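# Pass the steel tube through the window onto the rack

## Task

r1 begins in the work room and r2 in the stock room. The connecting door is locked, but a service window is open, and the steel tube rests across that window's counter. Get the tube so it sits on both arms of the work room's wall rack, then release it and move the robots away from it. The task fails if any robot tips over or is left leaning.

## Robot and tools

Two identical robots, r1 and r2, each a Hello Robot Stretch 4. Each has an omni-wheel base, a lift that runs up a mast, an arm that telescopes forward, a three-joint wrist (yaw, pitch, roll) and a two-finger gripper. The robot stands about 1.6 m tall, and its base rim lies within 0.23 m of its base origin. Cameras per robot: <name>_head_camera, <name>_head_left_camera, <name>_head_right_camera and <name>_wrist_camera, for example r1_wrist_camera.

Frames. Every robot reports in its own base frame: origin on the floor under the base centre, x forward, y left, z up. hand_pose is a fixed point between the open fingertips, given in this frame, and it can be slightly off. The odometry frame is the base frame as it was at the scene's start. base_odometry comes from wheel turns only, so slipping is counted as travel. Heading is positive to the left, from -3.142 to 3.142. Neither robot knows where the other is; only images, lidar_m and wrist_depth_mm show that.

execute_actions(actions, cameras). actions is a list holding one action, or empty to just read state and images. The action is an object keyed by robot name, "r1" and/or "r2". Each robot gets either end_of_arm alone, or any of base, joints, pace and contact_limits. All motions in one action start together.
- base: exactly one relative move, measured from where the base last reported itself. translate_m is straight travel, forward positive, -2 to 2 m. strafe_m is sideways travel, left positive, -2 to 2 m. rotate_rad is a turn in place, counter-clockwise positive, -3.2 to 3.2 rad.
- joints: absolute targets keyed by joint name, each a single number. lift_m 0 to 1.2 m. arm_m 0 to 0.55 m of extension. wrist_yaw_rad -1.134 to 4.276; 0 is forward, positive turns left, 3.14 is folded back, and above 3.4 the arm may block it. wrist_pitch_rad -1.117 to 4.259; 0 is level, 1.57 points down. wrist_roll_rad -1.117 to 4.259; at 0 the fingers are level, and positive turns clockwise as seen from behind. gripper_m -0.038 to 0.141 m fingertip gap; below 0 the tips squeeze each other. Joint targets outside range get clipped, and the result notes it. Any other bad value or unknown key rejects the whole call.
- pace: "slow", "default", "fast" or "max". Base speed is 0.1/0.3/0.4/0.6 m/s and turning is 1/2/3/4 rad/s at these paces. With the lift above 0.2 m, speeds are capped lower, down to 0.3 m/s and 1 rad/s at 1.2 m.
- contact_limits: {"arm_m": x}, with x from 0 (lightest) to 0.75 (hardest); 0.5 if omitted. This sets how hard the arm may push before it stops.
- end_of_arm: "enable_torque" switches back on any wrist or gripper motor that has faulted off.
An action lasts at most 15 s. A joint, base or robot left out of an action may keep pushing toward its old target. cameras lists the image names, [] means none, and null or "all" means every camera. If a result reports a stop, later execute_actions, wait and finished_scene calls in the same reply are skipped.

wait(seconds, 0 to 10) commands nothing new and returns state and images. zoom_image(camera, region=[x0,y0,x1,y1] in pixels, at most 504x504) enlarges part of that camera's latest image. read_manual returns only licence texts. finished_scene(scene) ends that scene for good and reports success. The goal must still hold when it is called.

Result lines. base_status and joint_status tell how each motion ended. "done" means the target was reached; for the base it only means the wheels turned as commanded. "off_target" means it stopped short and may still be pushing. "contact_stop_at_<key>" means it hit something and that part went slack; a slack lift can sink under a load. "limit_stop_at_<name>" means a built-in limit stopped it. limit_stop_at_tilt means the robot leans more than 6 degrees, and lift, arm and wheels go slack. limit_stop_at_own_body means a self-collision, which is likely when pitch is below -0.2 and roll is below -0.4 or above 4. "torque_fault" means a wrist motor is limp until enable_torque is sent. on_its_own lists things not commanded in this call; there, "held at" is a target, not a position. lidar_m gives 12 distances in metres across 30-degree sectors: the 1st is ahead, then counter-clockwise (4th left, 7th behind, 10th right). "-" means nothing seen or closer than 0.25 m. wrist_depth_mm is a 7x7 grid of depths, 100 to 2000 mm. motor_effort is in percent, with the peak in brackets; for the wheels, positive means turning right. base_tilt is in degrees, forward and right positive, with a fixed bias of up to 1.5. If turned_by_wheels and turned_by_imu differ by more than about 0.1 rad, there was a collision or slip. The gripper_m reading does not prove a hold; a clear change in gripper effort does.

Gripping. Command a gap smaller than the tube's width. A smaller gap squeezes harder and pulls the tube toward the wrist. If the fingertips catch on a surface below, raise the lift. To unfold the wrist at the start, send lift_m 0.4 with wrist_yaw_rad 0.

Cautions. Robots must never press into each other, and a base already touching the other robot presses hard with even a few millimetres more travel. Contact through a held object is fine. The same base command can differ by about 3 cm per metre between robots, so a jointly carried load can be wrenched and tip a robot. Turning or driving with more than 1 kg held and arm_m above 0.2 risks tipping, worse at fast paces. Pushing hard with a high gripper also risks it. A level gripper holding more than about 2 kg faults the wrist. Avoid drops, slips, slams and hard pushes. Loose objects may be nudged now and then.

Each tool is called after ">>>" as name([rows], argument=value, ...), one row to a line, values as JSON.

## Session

>>> execute_actions(actions=[])

Scene clock: 0.00 s.
r1.base_odometry: x=+0.000 y=+0.000 heading=+0.000 (m, m, rad; r1's odometry frame)
r1.turned_by_wheels: +0.000 (rad since the last result)
r1.turned_by_imu: +0.000 (rad since the last result)
r1.base_tilt: forward=+0.3 right=-0.2 (deg)
r1.lidar_m: 2.37 2.45 2.44 2.05 2.44 2.49 2.38 2.49 1.91 1.83 2.03 2.49
r1.base_status: not commanded
r1.joint_positions: lift_m=+0.251 arm_m=-0.002 wrist_yaw_rad=+3.183 wrist_pitch_rad=-0.013 wrist_roll_rad=-0.006 gripper_m=+0.057
r1.joint_status: not commanded
r1.motor_effort: lift_m=+19 arm_m=+0 wrist_yaw_rad=-1 wrist_pitch_rad=-9 wrist_roll_rad=-1 gripper_m=-3 wheel_0=+0 wheel_1=+0 wheel_2=+0 (%)
r1.hand_pose: x=-0.1229 y=+0.0754 z=+0.4326 quat_wxyz=(-0.021, +0.006, -0.003, +1.000) (m; r1's base frame)
r1.wrist_depth_mm: - 134 133 - - - - / - - 132 - - - - / - 110 135 - - - - / 143 138 170 - - - - / 199 - - - - - - / 198 1499 195 1308 196 1308 1308 / 197 891 991 - 1025 891 917
r2.base_odometry: x=+0.000 y=+0.000 heading=+0.000 (m, m, rad; r2's odometry frame)
r2.turned_by_wheels: +0.000 (rad since the last result)
r2.turned_by_imu: +0.000 (rad since the last result)
r2.base_tilt: forward=-0.6 right=+0.3 (deg)
r2.lidar_m: 2.23 2.72 2.74 2.41 2.82 2.50 2.53 1.76 1.45 1.47 1.94 2.17
r2.base_status: not commanded
r2.joint_positions: lift_m=+0.144 arm_m=+0.001 wrist_yaw_rad=+3.168 wrist_pitch_rad=-0.014 wrist_roll_rad=+0.005 gripper_m=+0.057
r2.joint_status: not commanded
r2.motor_effort: lift_m=+20 arm_m=+0 wrist_yaw_rad=+0 wrist_pitch_rad=-7 wrist_roll_rad=+0 gripper_m=-3 wheel_0=+0 wheel_1=+0 wheel_2=+0 (%)
r2.hand_pose: x=-0.1191 y=+0.0798 z=+0.3258 quat_wxyz=(-0.013, +0.007, +0.003, +1.000) (m; r2's base frame)
r2.wrist_depth_mm: - 133 - - - - - / - 117 155 - - - - / - 124 168 - - - - / 135 135 - - - - - / 1708 1983 - - - - - / 1025 1138 193 1098 196 1182 1138 / 768 741 854 - 798 788 809
pictures: r1_head_camera, r1_head_left_camera, r1_head_right_camera, r1_wrist_camera, r2_head_camera, r2_head_left_camera, r2_head_right_camera, r2_wrist_camera
camera_calibration (this result's frames):
r1_wrist_camera: T_world_to_cam=[[-0.0942597, 0.994957, -0.0342828, -0.0633834], [0.0340968, -0.0311895, -0.998932, 0.486636], [-0.994964, -0.0953279, -0.0309849, 0.129452], [0, 0, 0, 1]] pos_world=[0.106233, 0.0905821, 0.487954]
r2_wrist_camera: T_world_to_cam=[[0.00601588, 0.999935, 0.00968862, -0.093151], [0.0292983, 0.00950839, -0.999525, 0.372496], [-0.999553, 0.00629689, -0.0292392, 0.119445], [0, 0, 0, 1]] pos_world=[0.109039, 0.088851, 0.376714]
Images, in order (width x height): r1_head_camera 420x560, r1_head_left_camera 420x672, r1_head_right_camera 420x672, r1_wrist_camera 616x392, r2_head_camera 420x560, r2_head_left_camera 420x672, r2_head_right_camera 420x672, r2_wrist_camera 616x392.

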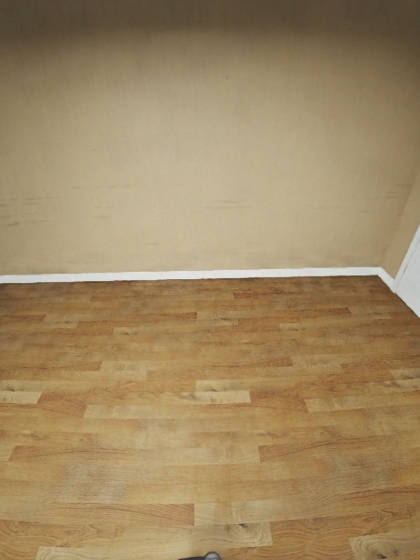

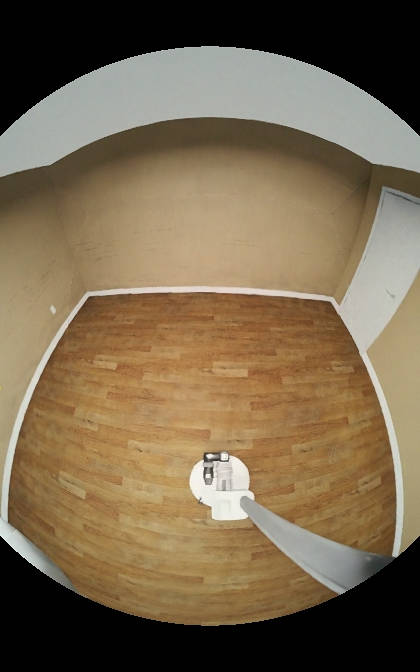

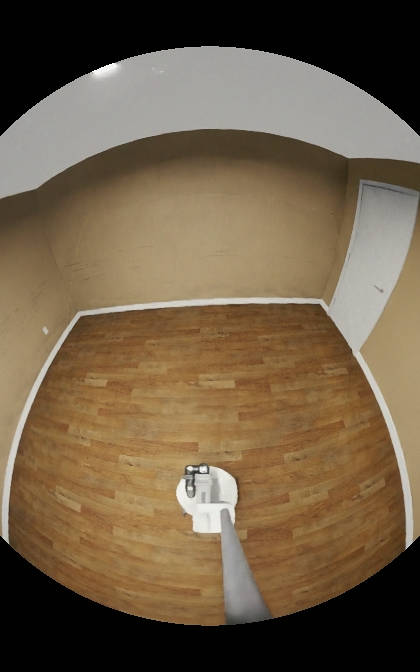

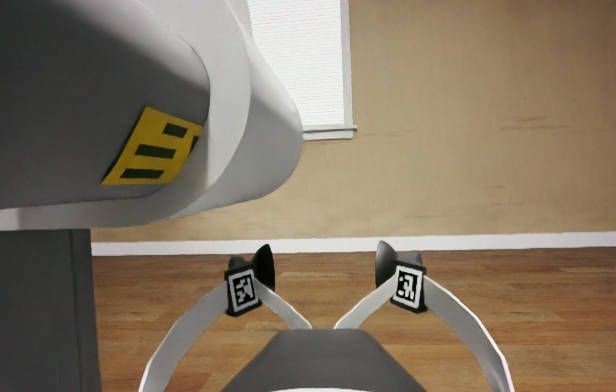

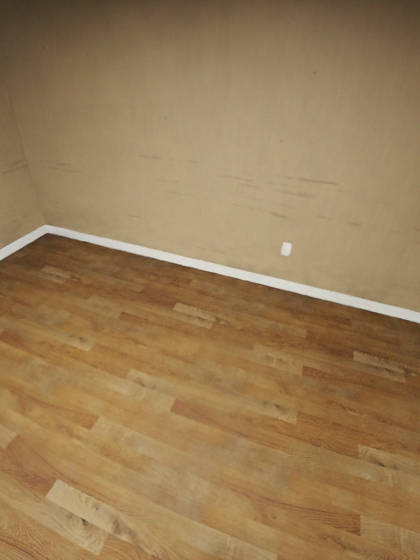

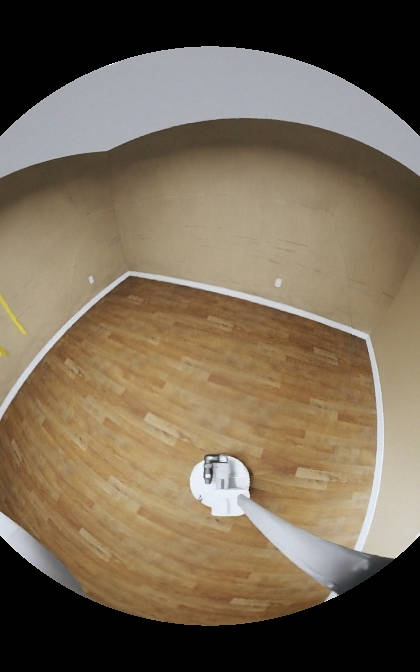

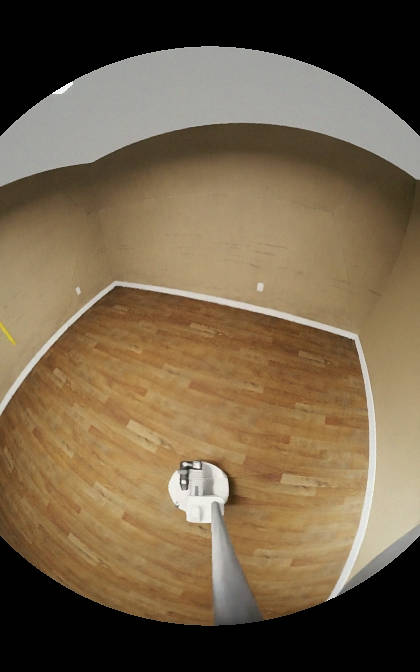

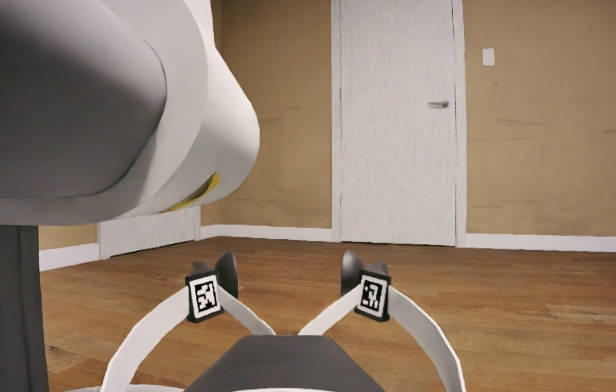

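>>> execute_actions([
  {"r1": {"base": {"rotate_rad": -1.55}, "joints": {"lift_m": 0.4, "wrist_yaw_rad": 0}}, "r2": {"base": {"rotate_rad": -1.9}, "joints": {"lift_m": 0.4, "wrist_yaw_rad": 0}}},
], cameras=["r1_head_camera", "r1_head_left_camera", "r2_head_camera"])

Scene clock: 6.10 s.
r1.base_odometry: x=+0.000 y=+0.000 heading=-1.549 (m, m, rad; r1's odometry frame)
r1.turned_by_wheels: -1.549 (rad since the last result)
r1.turned_by_imu: -1.541 (rad since the last result)
r1.base_tilt: forward=+0.2 right=-0.2 (deg)
r1.lidar_m: 1.82 2.03 2.46 2.36 2.48 2.46 2.36 2.45 2.49 2.34 2.47 1.91
r1.base_status: done
r1.joint_positions: lift_m=+0.400 arm_m=-0.002 wrist_yaw_rad=+0.000 wrist_pitch_rad=-0.013 wrist_roll_rad=-0.006 gripper_m=+0.057
r1.joint_status: all done
r1.motor_effort: lift_m=+24(25) arm_m=+0(0) wrist_yaw_rad=-3(9) wrist_pitch_rad=-8(8) wrist_roll_rad=+0(1) gripper_m=-4(4) wheel_0=+5(11) wheel_1=+1(9) wheel_2=+1(10) (%)
r1.hand_pose: x=+0.4575 y=-0.0873 z=+0.5815 quat_wxyz=(+1.000, -0.003, -0.006, +0.000) (m; r1's base frame)
r1.wrist_depth_mm: 1756 1756 1708 - - 1618 1618 / 1756 1808 1708 - - 1661 1618 / 1756 1808 1756 1756 1708 1661 1661 / 1808 1808 1756 1756 1708 1661 1661 / 1863 1808 1808 1756 1708 1661 1661 / 1808 1808 195 1661 196 1661 1661 / 1336 1229 1281 - 1308 1160 1182
r2.base_odometry: x=+0.000 y=+0.000 heading=-1.899 (m, m, rad; r2's odometry frame)
r2.turned_by_wheels: -1.899 (rad since the last result)
r2.turned_by_imu: -1.864 (rad since the last result)
r2.base_tilt: forward=-0.6 right=+0.1 (deg)
r2.lidar_m: 1.45 1.53 2.28 2.22 2.36 2.83 2.69 2.84 2.57 2.47 2.18 1.48
r2.base_status: done
r2.joint_positions: lift_m=+0.400 arm_m=+0.001 wrist_yaw_rad=+0.000 wrist_pitch_rad=-0.014 wrist_roll_rad=+0.005 gripper_m=+0.057
r2.joint_status: all done
r2.motor_effort: lift_m=+23(24) arm_m=-1(0) wrist_yaw_rad=-1(6) wrist_pitch_rad=-9(8) wrist_roll_rad=+0(0) gripper_m=-4(2) wheel_0=+5(9) wheel_1=+5(13) wheel_2=+3(11) (%)
r2.hand_pose: x=+0.4601 y=-0.0873 z=+0.5818 quat_wxyz=(+1.000, +0.003, -0.007, +0.000) (m; r2's base frame)
r2.wrist_depth_mm: 1336 1336 - - - 1366 1366 / 1366 1366 - - 1397 1336 1397 / 1336 1366 1366 1366 1366 1366 1366 / 1336 1366 1366 1336 1397 1366 1366 / 1397 1336 1366 1397 1366 1397 1397 / 1397 1366 193 1397 196 1366 1366 / 1366 1205 1366 - 1336 1281 1336
pictures: r1_head_camera, r1_head_left_camera, r2_head_camera
Images, in order (width x height): r1_head_camera 420x560, r1_head_left_camera 420x672, r2_head_camera 420x560.

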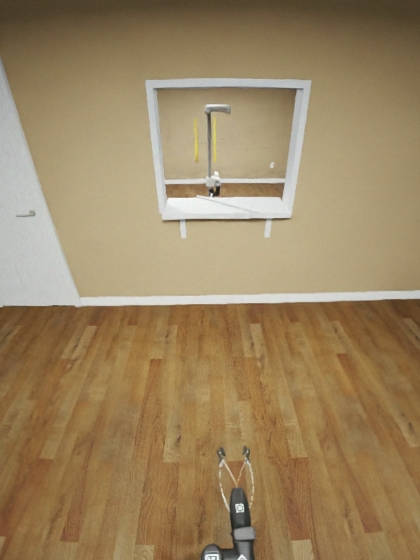

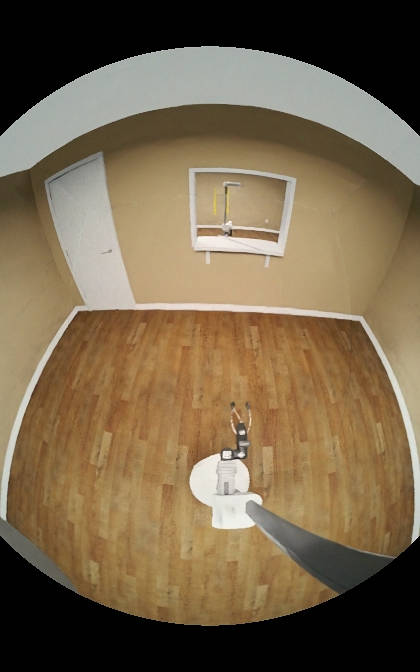

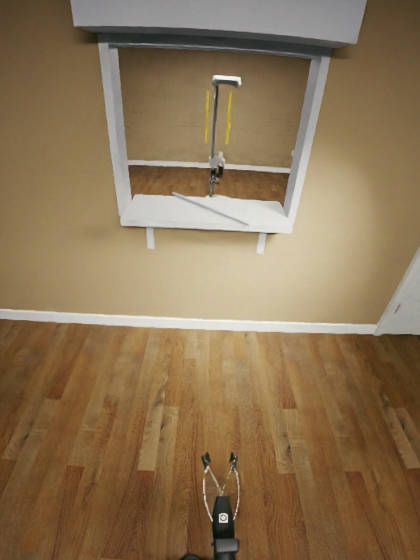

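>>> zoom_image(camera="r2_head_camera", region=[100, 150, 320, 260])

>>> zoom_image(camera="r1_head_camera", region=[140, 160, 320, 250])

Region (100, 150, 320, 260) of r2_head_camera's 420x560 image, scaled by 2.291, with more detail than that image has.

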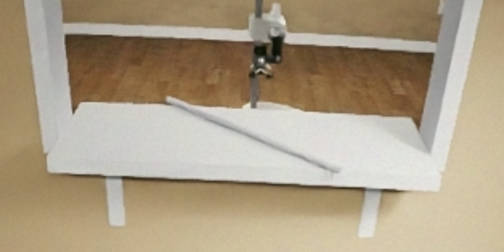

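Region (140, 160, 320, 250) of r1_head_camera's 420x560 image, scaled by 2.800, with more detail than that image has.

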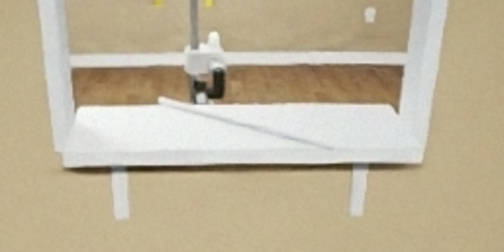

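>>> execute_actions([
  {"r1": {"base": {"translate_m": 1.3}, "joints": {"lift_m": 1.2, "wrist_pitch_rad": 1.57, "wrist_roll_rad": 1.57, "wrist_yaw_rad": -0.77, "gripper_m": 0.1}, "pace": "fast"}},
], cameras=["r1_head_camera", "r1_head_left_camera", "r1_head_right_camera", "r1_wrist_camera"])

Scene clock: 26.97 s.
r1.base_odometry: x=+0.029 y=-1.300 heading=-1.549 (m, m, rad; r1's odometry frame)
r1.turned_by_wheels: +0.001 (rad since the last result)
r1.turned_by_imu: +0.001 (rad since the last result)
r1.base_tilt: forward=+0.2 right=-0.2 (deg)
r1.lidar_m: 0.52 0.55 0.94 2.36 2.45 3.38 3.77 3.41 2.47 2.39 0.76 0.55
r1.base_status: done
r1.joint_positions: lift_m=+1.199 arm_m=-0.002 wrist_yaw_rad=-0.770 wrist_pitch_rad=+1.570 wrist_roll_rad=+1.570 gripper_m=+0.100
r1.joint_status: all done
r1.motor_effort: lift_m=+23(25) arm_m=+0(0) wrist_yaw_rad=-2(8) wrist_pitch_rad=-1(8) wrist_roll_rad=+0(3) gripper_m=-4(7) wheel_0=+4(12) wheel_1=+2(13) wheel_2=+1(14) (%)
r1.hand_pose: x=+0.1083 y=-0.0629 z=+1.0892 quat_wxyz=(+0.276, +0.651, +0.276, -0.651) (m; r1's base frame)
r1.wrist_depth_mm: 1336 1308 1308 1308 1281 216 1281 / 1336 1308 1308 1308 1281 1281 1255 / 1281 1308 1336 1308 1098 1308 1255 / 1042 1336 1336 1098 1098 1281 1308 / 866 1182 1336 1336 1138 1308 1308 / 750 960 201 1336 1336 1308 1308 / 661 768 1078 - 1336 1336 1308
r2.base_odometry: x=+0.000 y=+0.000 heading=-1.899 (m, m, rad; r2's odometry frame)
r2.turned_by_wheels: +0.000 (rad since the last result)
r2.turned_by_imu: +0.002 (rad since the last result)
r2.base_tilt: forward=-0.7 right=+0.1 (deg)
r2.lidar_m: 1.45 1.57 2.29 2.23 2.32 2.82 2.73 2.88 2.60 2.47 2.16 1.53
r2.base_status: not commanded
r2.joint_positions: lift_m=+0.400 arm_m=+0.001 wrist_yaw_rad=+0.000 wrist_pitch_rad=-0.014 wrist_roll_rad=+0.005 gripper_m=+0.057
r2.joint_status: not commanded
r2.motor_effort: lift_m=+23(23) arm_m=+0(0) wrist_yaw_rad=-1(0) wrist_pitch_rad=-9(8) wrist_roll_rad=-1(2) gripper_m=-4(3) wheel_0=+5(5) wheel_1=+5(5) wheel_2=+3(3) (%)
r2.hand_pose: x=+0.4601 y=-0.0873 z=+0.5818 quat_wxyz=(+1.000, +0.003, -0.007, +0.000) (m; r2's base frame)
r2.wrist_depth_mm: 1366 1308 - - - 1366 1366 / 1336 1336 - - 1430 1397 1366 / 1366 1336 1366 1366 1366 1336 1366 / 1366 1366 1336 1366 1397 1397 1397 / 1366 1397 1397 1397 1366 1366 1366 / 1397 1397 193 1397 196 1430 1397 / 1336 1229 1366 - 1308 1336 1366
pictures: r1_head_camera, r1_head_left_camera, r1_head_right_camera, r1_wrist_camera
camera_calibration (this result's frames):
r1_wrist_camera: T_world_to_cam=[[-0.688618, 0.723152, -0.0534388, 0.186685], [0.721765, 0.69065, 0.0453707, -0.0361538], [0.0697174, -0.00732716, -0.99754, 1.3096], [0, 0, 0, 1]] pos_world=[0.0633478, -0.100437, 1.31799]
Images, in order (width x height): r1_head_camera 420x560, r1_head_left_camera 420x672, r1_head_right_camera 420x672, r1_wrist_camera 616x392.

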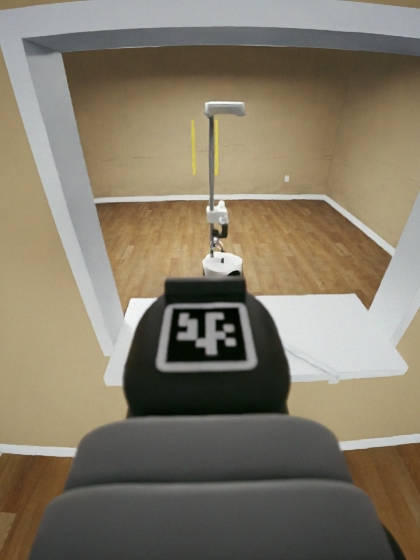

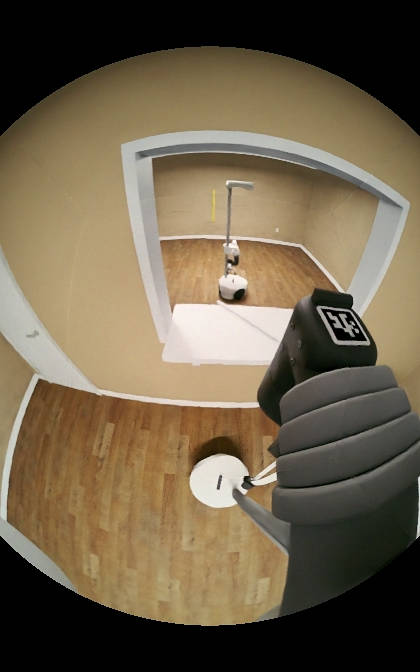

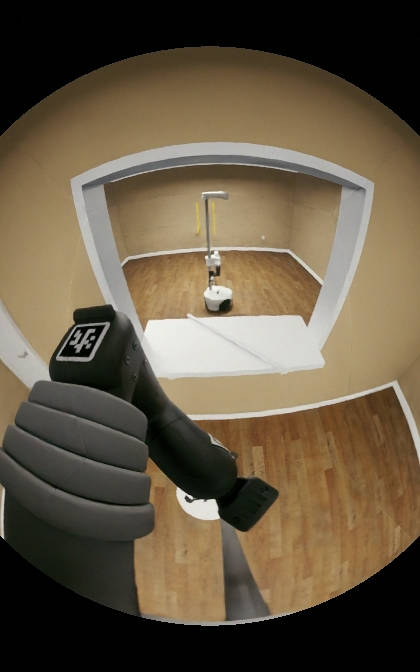

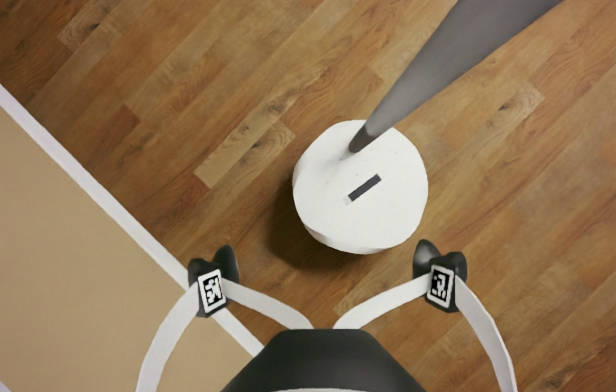

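>>> zoom_image(camera="r1_head_right_camera", region=[130, 290, 340, 400])

Region (130, 290, 340, 400) of r1_head_right_camera's 420x672 image, scaled by 2.400, with more detail than that image has; it fills the top 264 rows of this view, and the rest is white.

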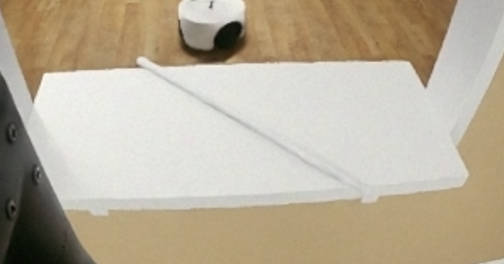

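>>> execute_actions([
  {"r1": {"base": {"translate_m": 0.3}, "joints": {"arm_m": 0.305, "wrist_yaw_rad": -0.745}}},
], cameras=[])

>>> execute_actions([
  {"r1": {"base": {"strafe_m": -0.09}}},
], cameras=["r1_wrist_camera", "r1_head_right_camera", "r2_head_camera"])

Scene clock: 39.83 s.
r1.base_odometry: x=+0.035 y=-1.599 heading=-1.548 (m, m, rad; r1's odometry frame)
r1.turned_by_wheels: +0.001 (rad since the last result)
r1.turned_by_imu: +0.002 (rad since the last result)
r1.base_tilt: forward=+0.2 right=-0.2 (deg)
r1.lidar_m: 0.25 0.25 0.32 1.23 2.48 3.40 4.11 3.39 2.50 1.35 0.35 0.25
r1.base_status: done
r1.joint_positions: lift_m=+1.199 arm_m=+0.303 wrist_yaw_rad=-0.745 wrist_pitch_rad=+1.570 wrist_roll_rad=+1.570 gripper_m=+0.100
r1.joint_status: all done
r1.motor_effort: lift_m=+23(23) arm_m=+8(10) wrist_yaw_rad=-3(1) wrist_pitch_rad=-1(1) wrist_roll_rad=+1(0) gripper_m=-3(4) wheel_0=+6(12) wheel_1=+4(5) wheel_2=-2(12) (%)
r1.hand_pose: x=+0.4153 y=-0.0645 z=+1.0892 quat_wxyz=(+0.284, +0.648, +0.284, -0.647) (m; r1's base frame)
r1.wrist_depth_mm: 402 399 394 394 1281 1281 1281 / 404 402 397 394 392 1078 1281 / 404 402 399 397 394 1078 1281 / 1366 404 402 402 397 394 1281 / 1366 407 404 402 397 397 394 / 1366 1366 201 402 399 397 394 / 1366 1336 1336 - 402 399 399
r2.base_odometry: x=+0.000 y=+0.000 heading=-1.899 (m, m, rad; r2's odometry frame)
r2.turned_by_wheels: +0.000 (rad since the last result)
r2.turned_by_imu: +0.002 (rad since the last result)
r2.base_tilt: forward=-0.6 right=+0.1 (deg)
r2.lidar_m: 1.45 1.52 2.29 2.22 2.35 2.83 2.73 2.84 2.60 2.47 2.15 1.49
r2.base_status: not commanded
r2.joint_positions: lift_m=+0.400 arm_m=+0.001 wrist_yaw_rad=+0.000 wrist_pitch_rad=-0.014 wrist_roll_rad=+0.005 gripper_m=+0.057
r2.joint_status: not commanded
r2.motor_effort: lift_m=+23(23) arm_m=+0(0) wrist_yaw_rad=+0(0) wrist_pitch_rad=-8(9) wrist_roll_rad=+1(0) gripper_m=-5(2) wheel_0=+5(5) wheel_1=+5(5) wheel_2=+3(3) (%)
r2.hand_pose: x=+0.4601 y=-0.0873 z=+0.5818 quat_wxyz=(+1.000, +0.003, -0.007, +0.000) (m; r2's base frame)
r2.wrist_depth_mm: 1366 1366 - - - 1366 1366 / 1366 1366 - - 1430 1366 1366 / 1366 1366 1366 1397 1397 1366 1366 / 1397 1397 1366 1366 1397 1397 1366 / 1366 1366 1366 1366 1397 1397 1397 / 1366 1397 194 1366 196 1366 1366 / 1366 1229 1397 - 1366 1336 1366
pictures: none
No camera images: the call's "cameras" was empty. Leave "cameras" out to get every camera's image.

Scene clock: 41.23 s.
r1.base_odometry: x=-0.054 y=-1.601 heading=-1.548 (m, m, rad; r1's odometry frame)
r1.turned_by_wheels: +0.001 (rad since the last result)
r1.turned_by_imu: +0.001 (rad since the last result)
r1.base_tilt: forward=+0.2 right=-0.2 (deg)
r1.lidar_m: 0.25 0.25 0.32 1.32 2.54 3.51 4.09 3.24 2.41 1.35 0.31 0.25
r1.base_status: done
r1.joint_positions: lift_m=+1.199 arm_m=+0.303 wrist_yaw_rad=-0.745 wrist_pitch_rad=+1.570 wrist_roll_rad=+1.570 gripper_m=+0.100
r1.joint_status: not commanded
r1.motor_effort: lift_m=+23(23) arm_m=+8(9) wrist_yaw_rad=-3(3) wrist_pitch_rad=-1(0) wrist_roll_rad=+2(1) gripper_m=-3(3) wheel_0=+6(16) wheel_1=+0(11) wheel_2=+0(1) (%)
r1.hand_pose: x=+0.4153 y=-0.0645 z=+1.0892 quat_wxyz=(+0.284, +0.648, +0.284, -0.647) (m; r1's base frame)
r1.wrist_depth_mm: 399 397 394 392 1281 1281 1281 / 404 399 397 394 392 1078 1281 / 407 402 402 397 394 1078 1281 / 1336 404 402 399 397 394 1281 / 1366 407 402 399 399 397 394 / 1366 1366 201 402 399 397 394 / 1366 1366 1336 - 404 399 397
r2.base_odometry: x=+0.000 y=+0.000 heading=-1.899 (m, m, rad; r2's odometry frame)
r2.turned_by_wheels: +0.000 (rad since the last result)
r2.turned_by_imu: +0.000 (rad since the last result)
r2.base_tilt: forward=-0.6 right=+0.3 (deg)
r2.lidar_m: 1.44 1.50 2.30 2.21 2.31 2.82 2.74 2.87 2.58 2.49 2.15 1.50
r2.base_status: not commanded
r2.joint_positions: lift_m=+0.400 arm_m=+0.001 wrist_yaw_rad=+0.000 wrist_pitch_rad=-0.014 wrist_roll_rad=+0.005 gripper_m=+0.057
r2.joint_status: not commanded
r2.motor_effort: lift_m=+23(23) arm_m=+0(0) wrist_yaw_rad=-1(1) wrist_pitch_rad=-10(11) wrist_roll_rad=-1(0) gripper_m=-5(4) wheel_0=+5(5) wheel_1=+5(5) wheel_2=+3(3) (%)
r2.hand_pose: x=+0.4601 y=-0.0873 z=+0.5818 quat_wxyz=(+1.000, +0.003, -0.007, +0.000) (m; r2's base frame)
r2.wrist_depth_mm: 1366 1336 - - - 1366 1366 / 1397 1366 - - 1397 1366 1336 / 1366 1366 1366 1336 1366 1366 1366 / 1336 1397 1366 1366 1366 1397 1366 / 1366 1397 1366 1397 1397 1366 1397 / 1366 1366 193 1366 196 1397 1397 / 1366 1229 1366 - 1366 1308 1366
pictures: r1_head_right_camera, r1_wrist_camera, r2_head_camera
camera_calibration (this result's frames):
r1_wrist_camera: T_world_to_cam=[[-0.706515, 0.705671, -0.053529, 0.405619], [0.704233, 0.708517, 0.0453741, -0.24828], [0.0699454, -0.00563945, -0.997535, 1.28819], [0, 0, 0, 1]] pos_world=[0.37132, -0.103059, 1.31799]
Images, in order (width x height): r1_head_right_camera 420x672, r1_wrist_camera 616x392, r2_head_camera 420x560.

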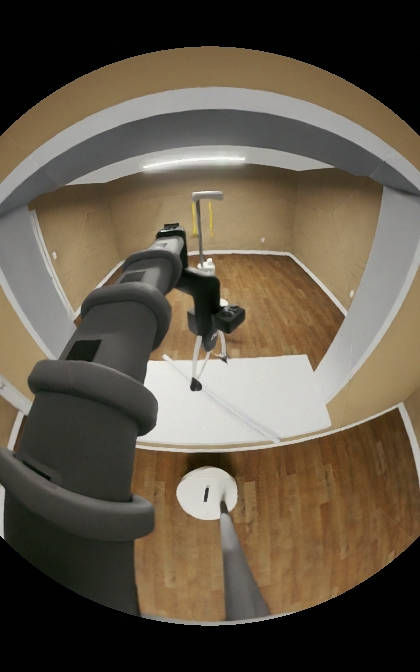

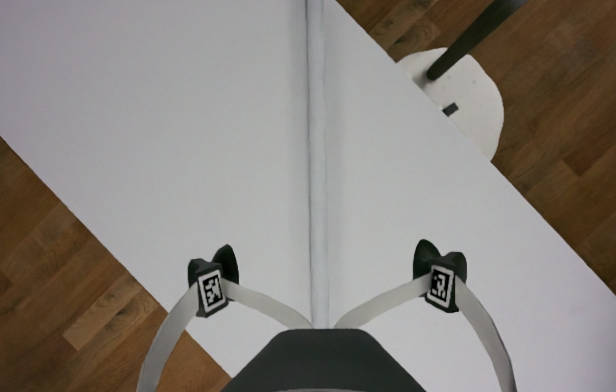

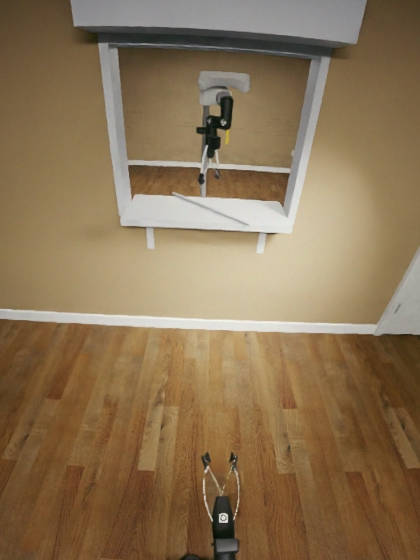

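>>> zoom_image(camera="r1_wrist_camera", region=[240, 100, 400, 330])

>>> zoom_image(camera="r1_head_right_camera", region=[130, 320, 340, 460])

Region (240, 100, 400, 330) of r1_wrist_camera's 616x392 image, scaled by 2.191; it fills the left 351 columns of this view, and the rest is white.

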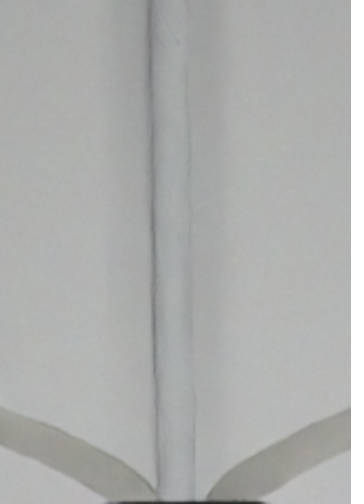

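Region (130, 320, 340, 460) of r1_head_right_camera's 420x672 image, scaled by 2.400, with more detail than that image has.

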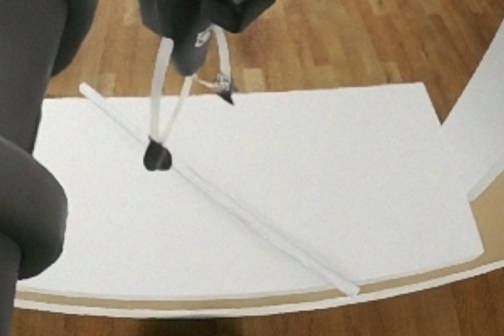

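>>> execute_actions([
  {"r1": {"joints": {"arm_m": 0.313, "lift_m": 1.06, "gripper_m": 0.065}}},
], cameras=["r1_wrist_camera"])

Scene clock: 59.30 s.
r1.base_odometry: x=-0.054 y=-1.601 heading=-1.548 (m, m, rad; r1's odometry frame)
r1.turned_by_wheels: +0.000 (rad since the last result)
r1.turned_by_imu: +0.002 (rad since the last result)
r1.base_tilt: forward=+0.2 right=-0.2 (deg)
r1.lidar_m: 0.25 0.25 0.31 1.33 2.55 3.49 4.09 3.23 2.39 1.36 0.33 0.25
r1.base_status: not commanded
r1.joint_positions: lift_m=+1.060 arm_m=+0.311 wrist_yaw_rad=-0.745 wrist_pitch_rad=+1.570 wrist_roll_rad=+1.570 gripper_m=+0.065
r1.joint_status: all done
r1.motor_effort: lift_m=+15(23) arm_m=+9(10) wrist_yaw_rad=-2(1) wrist_pitch_rad=+1(1) wrist_roll_rad=-1(1) gripper_m=-3(4) wheel_0=+6(6) wheel_1=+0(0) wheel_2=+0(0) (%)
r1.hand_pose: x=+0.4233 y=-0.0644 z=+0.9501 quat_wxyz=(+0.284, +0.648, +0.284, -0.647) (m; r1's base frame)
r1.wrist_depth_mm: 260 258 257 255 253 627 1138 / 263 260 258 256 254 252 1138 / 265 263 259 257 256 254 253 / 265 263 263 259 257 255 255 / 267 265 263 260 258 256 255 / 270 266 197 246 260 258 257 / 1229 268 266 - 262 259 259
r2.base_odometry: x=+0.000 y=+0.000 heading=-1.899 (m, m, rad; r2's odometry frame)
r2.turned_by_wheels: +0.000 (rad since the last result)
r2.turned_by_imu: +0.002 (rad since the last result)
r2.base_tilt: forward=-0.6 right=+0.2 (deg)
r2.lidar_m: 1.42 1.53 2.30 2.23 2.34 2.83 2.73 2.85 2.59 2.46 2.18 1.50
r2.base_status: not commanded
r2.joint_positions: lift_m=+0.400 arm_m=+0.001 wrist_yaw_rad=+0.000 wrist_pitch_rad=-0.014 wrist_roll_rad=+0.005 gripper_m=+0.057
r2.joint_status: not commanded
r2.motor_effort: lift_m=+23(23) arm_m=+0(0) wrist_yaw_rad=-1(0) wrist_pitch_rad=-10(8) wrist_roll_rad=+0(1) gripper_m=-3(2) wheel_0=+5(5) wheel_1=+5(5) wheel_2=+3(3) (%)
r2.hand_pose: x=+0.4601 y=-0.0873 z=+0.5818 quat_wxyz=(+1.000, +0.003, -0.007, +0.000) (m; r2's base frame)
r2.wrist_depth_mm: 1336 1336 - - - 1336 1336 / 1336 1366 - - 1430 1366 1366 / 1336 1366 1366 1336 1366 1397 1397 / 1366 1336 1397 1366 1397 1397 1397 / 1366 1397 1397 1397 1397 1397 1366 / 1366 1366 193 1366 196 1430 1366 / 1366 1229 1366 - 1336 1308 1366
pictures: r1_wrist_camera
camera_calibration (this result's frames):
r1_wrist_camera: T_world_to_cam=[[-0.706509, 0.705681, -0.0534806, 0.403731], [0.704243, 0.708508, 0.0453723, -0.247572], [0.0699098, -0.00560743, -0.997538, 1.14888], [0, 0, 0, 1]] pos_world=[0.379272, -0.103056, 1.17888]
Images, in order (width x height): r1_wrist_camera 616x392.

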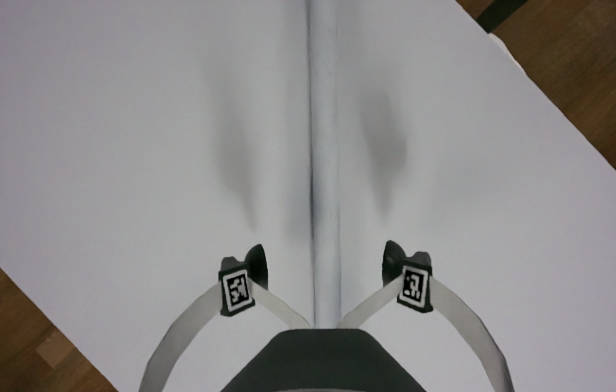

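>>> execute_actions([
  {"r1": {"joints": {"lift_m": 1.044}, "pace": "slow"}},
], cameras=[])

>>> execute_actions([
  {"r1": {"joints": {"gripper_m": -0.038}, "pace": "slow"}},
], cameras=["r1_wrist_camera", "r2_head_camera"])

Scene clock: 62.77 s.
r1.base_odometry: x=-0.054 y=-1.601 heading=-1.548 (m, m, rad; r1's odometry frame)
r1.turned_by_wheels: +0.000 (rad since the last result)
r1.turned_by_imu: +0.001 (rad since the last result)
r1.base_tilt: forward=+0.3 right=-0.3 (deg)
r1.lidar_m: 0.25 0.25 0.33 1.32 2.56 3.48 4.11 3.26 2.40 1.36 0.34 0.25
r1.base_status: not commanded
r1.joint_positions: lift_m=+1.044 arm_m=+0.311 wrist_yaw_rad=-0.745 wrist_pitch_rad=+1.570 wrist_roll_rad=+1.570 gripper_m=+0.065
r1.joint_status: all done
r1.motor_effort: lift_m=+13(14) arm_m=+9(9) wrist_yaw_rad=-3(1) wrist_pitch_rad=+0(0) wrist_roll_rad=+0(1) gripper_m=-4(3) wheel_0=+6(7) wheel_1=+0(0) wheel_2=+0(0) (%)
r1.hand_pose: x=+0.4233 y=-0.0645 z=+0.9342 quat_wxyz=(+0.284, +0.648, +0.284, -0.647) (m; r1's base frame)
r1.wrist_depth_mm: 245 244 242 239 238 236 1118 / 248 245 244 241 239 238 1118 / 249 246 244 243 240 239 237 / 250 249 247 244 242 240 239 / 252 250 248 245 243 242 241 / 254 251 199 231 245 243 242 / 1205 253 251 - 247 245 243
r2.base_odometry: x=+0.000 y=+0.000 heading=-1.899 (m, m, rad; r2's odometry frame)
r2.turned_by_wheels: +0.000 (rad since the last result)
r2.turned_by_imu: +0.001 (rad since the last result)
r2.base_tilt: forward=-0.6 right=+0.2 (deg)
r2.lidar_m: 1.45 1.52 2.28 2.22 2.35 2.84 2.73 2.85 2.61 2.49 2.16 1.49
r2.base_status: not commanded
r2.joint_positions: lift_m=+0.400 arm_m=+0.001 wrist_yaw_rad=+0.000 wrist_pitch_rad=-0.014 wrist_roll_rad=+0.005 gripper_m=+0.057
r2.joint_status: not commanded
r2.motor_effort: lift_m=+23(24) arm_m=+0(0) wrist_yaw_rad=-1(1) wrist_pitch_rad=-8(6) wrist_roll_rad=-1(1) gripper_m=-5(2) wheel_0=+5(5) wheel_1=+5(5) wheel_2=+3(3) (%)
r2.hand_pose: x=+0.4601 y=-0.0873 z=+0.5818 quat_wxyz=(+1.000, +0.003, -0.007, +0.000) (m; r2's base frame)
r2.wrist_depth_mm: 1366 1336 - - - 1397 1336 / 1336 1366 - - 1397 1397 1366 / 1366 1366 1366 1336 1366 1397 1366 / 1336 1336 1366 1366 1366 1366 1397 / 1397 1366 1336 1366 1366 1397 1397 / 1366 1366 193 1397 196 1397 1397 / 1336 1229 1397 - 1336 1281 1366
pictures: none
No camera images: the call's "cameras" was empty. Leave "cameras" out to get every camera's image.

Scene clock: 66.20 s.
r1.base_odometry: x=-0.054 y=-1.601 heading=-1.548 (m, m, rad; r1's odometry frame)
r1.turned_by_wheels: +0.000 (rad since the last result)
r1.turned_by_imu: +0.001 (rad since the last result)
r1.base_tilt: forward=+0.3 right=-0.1 (deg)
r1.lidar_m: 0.25 0.25 0.33 1.35 2.56 3.52 4.12 3.27 2.40 1.37 0.33 0.25
r1.base_status: not commanded
r1.joint_positions: lift_m=+1.044 arm_m=+0.311 wrist_yaw_rad=-0.745 wrist_pitch_rad=+1.570 wrist_roll_rad=+1.570 gripper_m=-0.037
r1.joint_status: all done
r1.motor_effort: lift_m=+16(16) arm_m=+9(9) wrist_yaw_rad=-2(0) wrist_pitch_rad=-2(3) wrist_roll_rad=-4(1) gripper_m=-27(26) wheel_0=+6(6) wheel_1=+0(0) wheel_2=+0(0) (%)
r1.hand_pose: x=+0.4232 y=-0.0644 z=+0.9340 quat_wxyz=(+0.284, +0.648, +0.284, -0.647) (m; r1's base frame)
r1.wrist_depth_mm: 244 242 240 238 236 236 1118 / 246 244 243 239 238 237 1118 / 247 245 243 241 239 238 237 / 248 248 245 242 241 238 238 / 251 248 247 218 242 241 239 / 252 250 179 205 180 242 241 / 1205 251 250 - 245 244 242
r2.base_odometry: x=+0.000 y=+0.000 heading=-1.899 (m, m, rad; r2's odometry frame)
r2.turned_by_wheels: +0.000 (rad since the last result)
r2.turned_by_imu: +0.001 (rad since the last result)
r2.base_tilt: forward=-0.6 right=+0.1 (deg)
r2.lidar_m: 1.46 1.53 2.31 2.21 2.32 2.82 2.71 2.84 2.60 2.46 2.17 1.48
r2.base_status: not commanded
r2.joint_positions: lift_m=+0.400 arm_m=+0.001 wrist_yaw_rad=+0.000 wrist_pitch_rad=-0.014 wrist_roll_rad=+0.005 gripper_m=+0.057
r2.joint_status: not commanded
r2.motor_effort: lift_m=+23(23) arm_m=+0(0) wrist_yaw_rad=-1(0) wrist_pitch_rad=-11(8) wrist_roll_rad=+4(3) gripper_m=-5(4) wheel_0=+5(5) wheel_1=+5(5) wheel_2=+3(3) (%)
r2.hand_pose: x=+0.4601 y=-0.0873 z=+0.5818 quat_wxyz=(+1.000, +0.003, -0.007, +0.000) (m; r2's base frame)
r2.wrist_depth_mm: 1366 1336 - - - 1366 1366 / 1366 1366 - - 1397 1366 1366 / 1336 1366 1366 1366 1366 1397 1366 / 1366 1366 1366 1397 1366 1366 1336 / 1366 1397 1366 1397 1397 1397 1397 / 1366 1366 193 1366 196 1397 1397 / 1366 1229 1397 - 1336 1308 1366
pictures: r1_wrist_camera, r2_head_camera
camera_calibration (this result's frames):
r1_wrist_camera: T_world_to_cam=[[-0.706428, 0.705774, -0.0533088, 0.402642], [0.704336, 0.708416, 0.0453659, -0.246889], [0.0697829, -0.00549948, -0.997547, 1.13296], [0, 0, 0, 1]] pos_world=[0.379269, -0.103043, 1.16285]
Images, in order (width x height): r1_wrist_camera 616x392, r2_head_camera 420x560.

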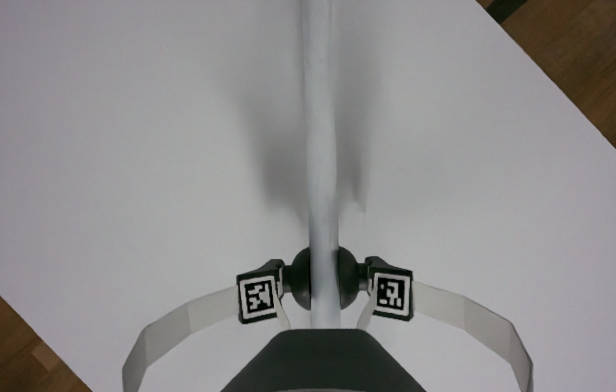

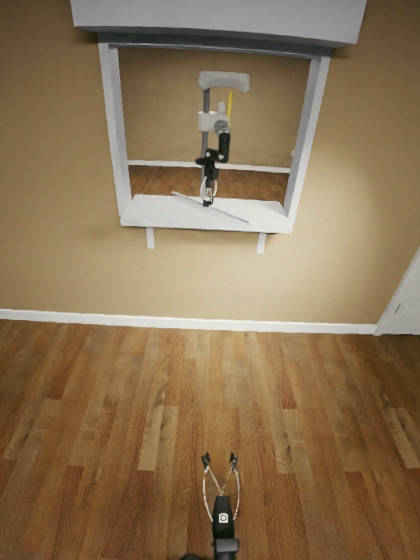

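>>> execute_actions([
  {"r1": {"joints": {"lift_m": 1.09, "arm_m": 0.15, "wrist_pitch_rad": 0.8}, "pace": "slow"}},
], cameras=["r2_head_camera"])

>>> execute_actions([
  {"r1": {"base": {"translate_m": -0.55}, "joints": {"arm_m": 0.05, "wrist_pitch_rad": -0.1}}},
], cameras=["r1_head_camera", "r1_wrist_camera", "r1_head_right_camera"])

Scene clock: 74.50 s.
r1.base_odometry: x=-0.054 y=-1.601 heading=-1.548 (m, m, rad; r1's odometry frame)
r1.turned_by_wheels: +0.000 (rad since the last result)
r1.turned_by_imu: +0.002 (rad since the last result)
r1.base_tilt: forward=+0.2 right=-0.2 (deg)
r1.lidar_m: 0.25 0.25 0.34 1.31 2.56 3.51 4.12 3.28 2.40 1.33 0.33 0.25
r1.base_status: not commanded
r1.joint_positions: lift_m=+1.090 arm_m=+0.152 wrist_yaw_rad=-0.745 wrist_pitch_rad=+0.804 wrist_roll_rad=+1.570 gripper_m=-0.037
r1.joint_status: all done
r1.motor_effort: lift_m=+25(24) arm_m=-9(10) wrist_yaw_rad=-1(1) wrist_pitch_rad=-13(12) wrist_roll_rad=-1(2) gripper_m=-27(27) wheel_0=+6(6) wheel_1=+0(0) wheel_2=+0(0) (%)
r1.hand_pose: x=+0.4104 y=-0.2000 z=+1.0600 quat_wxyz=(+0.506, +0.707, +0.021, -0.494) (m; r1's base frame)
r1.wrist_depth_mm: 340 379 430 382 340 285 259 / - - 512 387 343 287 254 / - - - 430 347 289 256 / - - - 436 347 291 258 / - - - 216 334 294 259 / - - 179 203 181 276 262 / - - - - 340 298 262
r2.base_odometry: x=+0.000 y=+0.000 heading=-1.899 (m, m, rad; r2's odometry frame)
r2.turned_by_wheels: +0.000 (rad since the last result)
r2.turned_by_imu: +0.002 (rad since the last result)
r2.base_tilt: forward=-0.6 right=+0.2 (deg)
r2.lidar_m: 1.45 1.53 2.29 2.22 2.34 2.82 2.74 2.85 2.59 2.48 2.16 1.52
r2.base_status: not commanded
r2.joint_positions: lift_m=+0.400 arm_m=+0.001 wrist_yaw_rad=+0.000 wrist_pitch_rad=-0.014 wrist_roll_rad=+0.005 gripper_m=+0.057
r2.joint_status: not commanded
r2.motor_effort: lift_m=+23(23) arm_m=+0(0) wrist_yaw_rad=-1(0) wrist_pitch_rad=-7(8) wrist_roll_rad=+1(0) gripper_m=-2(6) wheel_0=+5(4) wheel_1=+5(5) wheel_2=+3(3) (%)
r2.hand_pose: x=+0.4601 y=-0.0873 z=+0.5818 quat_wxyz=(+1.000, +0.003, -0.007, +0.000) (m; r2's base frame)
r2.wrist_depth_mm: 1336 1308 - 1983 - 1366 1336 / 1366 1336 - - 1397 1366 1366 / 1336 1366 1366 1366 1366 1336 1366 / 1366 1366 1336 1366 1336 1430 1397 / 1336 1366 1366 1397 1366 1397 1397 / 1366 1366 193 1366 195 1397 1397 / 1366 1229 1397 - 1336 1308 1366
pictures: r2_head_camera
Images, in order (width x height): r2_head_camera 420x560.

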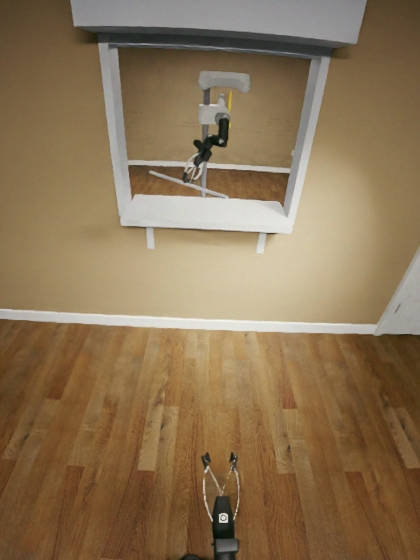

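Scene clock: 77.83 s.
r1.base_odometry: x=-0.067 y=-1.052 heading=-1.548 (m, m, rad; r1's odometry frame)
r1.turned_by_wheels: -0.001 (rad since the last result)
r1.turned_by_imu: +0.002 (rad since the last result)
r1.base_tilt: forward=+0.2 right=-0.3 (deg)
r1.lidar_m: 0.51 0.83 1.30 2.45 2.56 3.52 3.49 3.28 2.36 2.27 0.43 0.43
r1.base_status: done
r1.joint_positions: lift_m=+1.090 arm_m=+0.052 wrist_yaw_rad=-0.745 wrist_pitch_rad=-0.094 wrist_roll_rad=+1.570 gripper_m=-0.037
r1.joint_status: all done
r1.motor_effort: lift_m=+24(25) arm_m=-9(11) wrist_yaw_rad=-1(3) wrist_pitch_rad=-19(21) wrist_roll_rad=-1(1) gripper_m=-26(26) wheel_0=-7(13) wheel_1=-3(10) wheel_2=+2(11) (%)
r1.hand_pose: x=+0.3743 y=-0.2590 z=+1.2950 quat_wxyz=(+0.670, +0.645, -0.288, -0.226) (m; r1's base frame)
r1.wrist_depth_mm: 1430 1708 1618 1430 1464 1366 1281 / 1366 1366 1308 1229 1205 1138 1098 / 1255 1182 1118 1042 1042 1008 976 / 1060 1008 976 931 917 891 854 / 946 904 878 216 820 788 750 / 831 809 179 216 180 159 634 / 750 715 - - - - 647
r2.base_odometry: x=+0.000 y=+0.000 heading=-1.899 (m, m, rad; r2's odometry frame)
r2.turned_by_wheels: +0.000 (rad since the last result)
r2.turned_by_imu: +0.001 (rad since the last result)
r2.base_tilt: forward=-0.6 right=+0.2 (deg)
r2.lidar_m: 1.44 1.51 2.29 2.21 2.33 2.79 2.73 2.84 2.59 2.43 2.17 1.51
r2.base_status: not commanded
r2.joint_positions: lift_m=+0.400 arm_m=+0.001 wrist_yaw_rad=+0.000 wrist_pitch_rad=-0.014 wrist_roll_rad=+0.005 gripper_m=+0.057
r2.joint_status: not commanded
r2.motor_effort: lift_m=+23(23) arm_m=+0(1) wrist_yaw_rad=+0(1) wrist_pitch_rad=-9(9) wrist_roll_rad=+0(0) gripper_m=-4(2) wheel_0=+5(5) wheel_1=+5(5) wheel_2=+3(3) (%)
r2.hand_pose: x=+0.4601 y=-0.0873 z=+0.5818 quat_wxyz=(+1.000, +0.003, -0.007, +0.000) (m; r2's base frame)
r2.wrist_depth_mm: 1336 1366 - - - 1366 1366 / 1336 1366 - - 1397 1397 1366 / 1366 1336 1366 1366 1366 1397 1397 / 1366 1397 1366 1366 1397 1397 1366 / 1366 1366 1397 1397 1366 1397 1397 / 1366 1366 193 1366 196 1397 1366 / 1397 1229 1397 - 1336 1308 1366
pictures: r1_head_camera, r1_head_right_camera, r1_wrist_camera
camera_calibration (this result's frames):
r1_wrist_camera: T_world_to_cam=[[0.134647, -0.0698258, -0.98843, 1.21995], [0.641086, 0.766752, 0.0331651, -0.0363283], [0.755565, -0.638134, 0.148005, -0.408607], [0, 0, 0, 1]] pos_world=[0.167756, -0.147707, 1.26751]
Images, in order (width x height): r1_head_camera 420x560, r1_head_right_camera 420x672, r1_wrist_camera 616x392.

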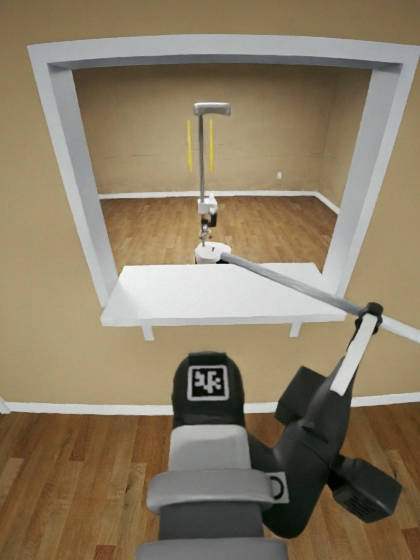

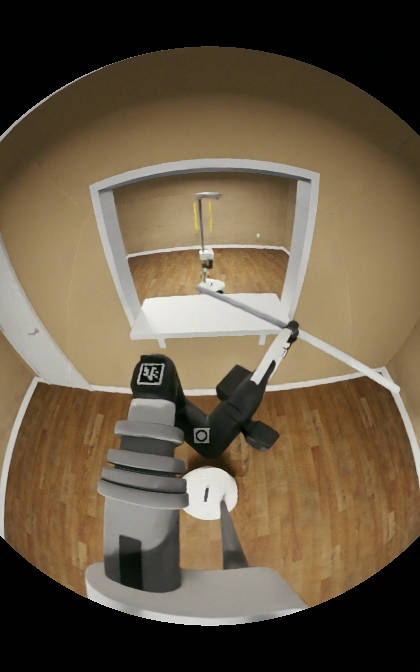

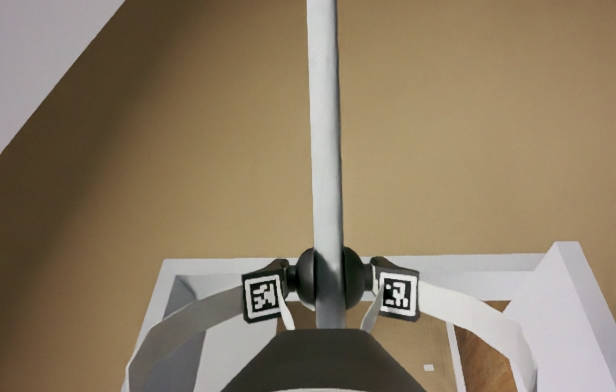

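>>> execute_actions([
  {"r1": {"base": {"rotate_rad": -3.12}, "joints": {"wrist_yaw_rad": 0.0, "lift_m": 0.7}, "pace": "slow"}},
], cameras=["r1_head_camera", "r1_wrist_camera"])

Scene clock: 86.03 s.
r1.base_odometry: x=-0.067 y=-1.052 heading=+1.616 (m, m, rad; r1's odometry frame)
r1.turned_by_wheels: -3.119 (rad since the last result)
r1.turned_by_imu: -3.104 (rad since the last result)
r1.base_tilt: forward=+0.3 right=-0.2 (deg)
r1.lidar_m: 0.49 0.53 2.35 2.27 1.30 0.82 0.77 0.82 1.30 2.46 2.59 0.53
r1.base_status: done
r1.joint_positions: lift_m=+0.700 arm_m=+0.052 wrist_yaw_rad=+0.000 wrist_pitch_rad=-0.094 wrist_roll_rad=+1.570 gripper_m=-0.037
r1.joint_status: all done
r1.motor_effort: lift_m=+16(24) arm_m=-8(9) wrist_yaw_rad=-1(6) wrist_pitch_rad=-18(17) wrist_roll_rad=+0(0) gripper_m=-28(27) wheel_0=+7(11) wheel_1=+3(5) wheel_2=+3(9) (%)
r1.hand_pose: x=+0.5096 y=-0.0875 z=+0.9057 quat_wxyz=(+0.707, +0.706, -0.033, +0.033) (m; r1's base frame)
r1.wrist_depth_mm: 1921 - - - - - 1499 / 1863 - - - - - 1499 / 1921 - - - - - 1499 / 1863 - - - - - 1537 / 1863 - - 217 - - 1537 / 1808 - 179 217 180 159 1576 / 1808 - - - - - 1537
r2.base_odometry: x=+0.000 y=+0.000 heading=-1.899 (m, m, rad; r2's odometry frame)
r2.turned_by_wheels: +0.000 (rad since the last result)
r2.turned_by_imu: +0.002 (rad since the last result)
r2.base_tilt: forward=-0.5 right=+0.1 (deg)
r2.lidar_m: 1.45 1.53 2.29 2.23 2.34 2.83 2.74 2.85 2.61 2.46 2.14 1.51
r2.base_status: not commanded
r2.joint_positions: lift_m=+0.400 arm_m=+0.001 wrist_yaw_rad=+0.000 wrist_pitch_rad=-0.014 wrist_roll_rad=+0.005 gripper_m=+0.057
r2.joint_status: not commanded
r2.motor_effort: lift_m=+23(23) arm_m=+0(0) wrist_yaw_rad=-1(0) wrist_pitch_rad=-9(8) wrist_roll_rad=+0(2) gripper_m=-3(3) wheel_0=+5(5) wheel_1=+5(5) wheel_2=+3(3) (%)
r2.hand_pose: x=+0.4601 y=-0.0873 z=+0.5818 quat_wxyz=(+1.000, +0.003, -0.007, +0.000) (m; r2's base frame)
r2.wrist_depth_mm: 1336 1366 - - - 1336 1366 / 1336 1366 - - 1397 1366 1336 / 1366 1336 1336 1366 1366 1366 1366 / 1336 1397 1366 1397 1397 1397 1397 / 1366 1366 1366 1366 1366 1397 1397 / 1366 1366 193 1366 196 1397 1397 / 1336 1255 1366 - 1366 1281 1397
pictures: r1_head_camera, r1_wrist_camera
camera_calibration (this result's frames):
r1_wrist_camera: T_world_to_cam=[[0.146444, 0.0399321, -0.988413, 0.832466], [-0.0483909, 0.998278, 0.033161, 0.129943], [0.988035, 0.042974, 0.148124, -0.402775], [0, 0, 0, 1]] pos_world=[0.282334, -0.145653, 0.878172]
Images, in order (width x height): r1_head_camera 420x560, r1_wrist_camera 616x392.

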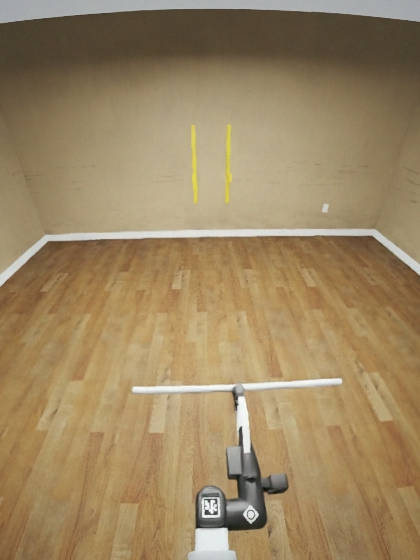

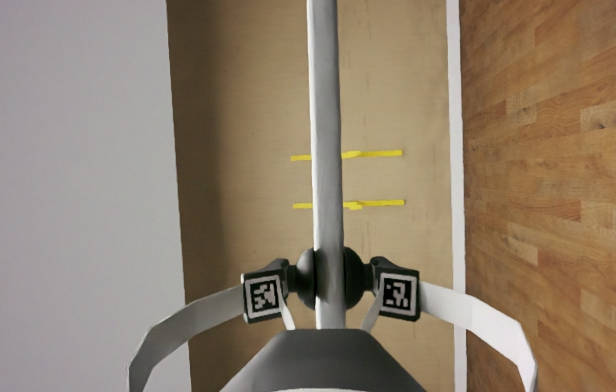

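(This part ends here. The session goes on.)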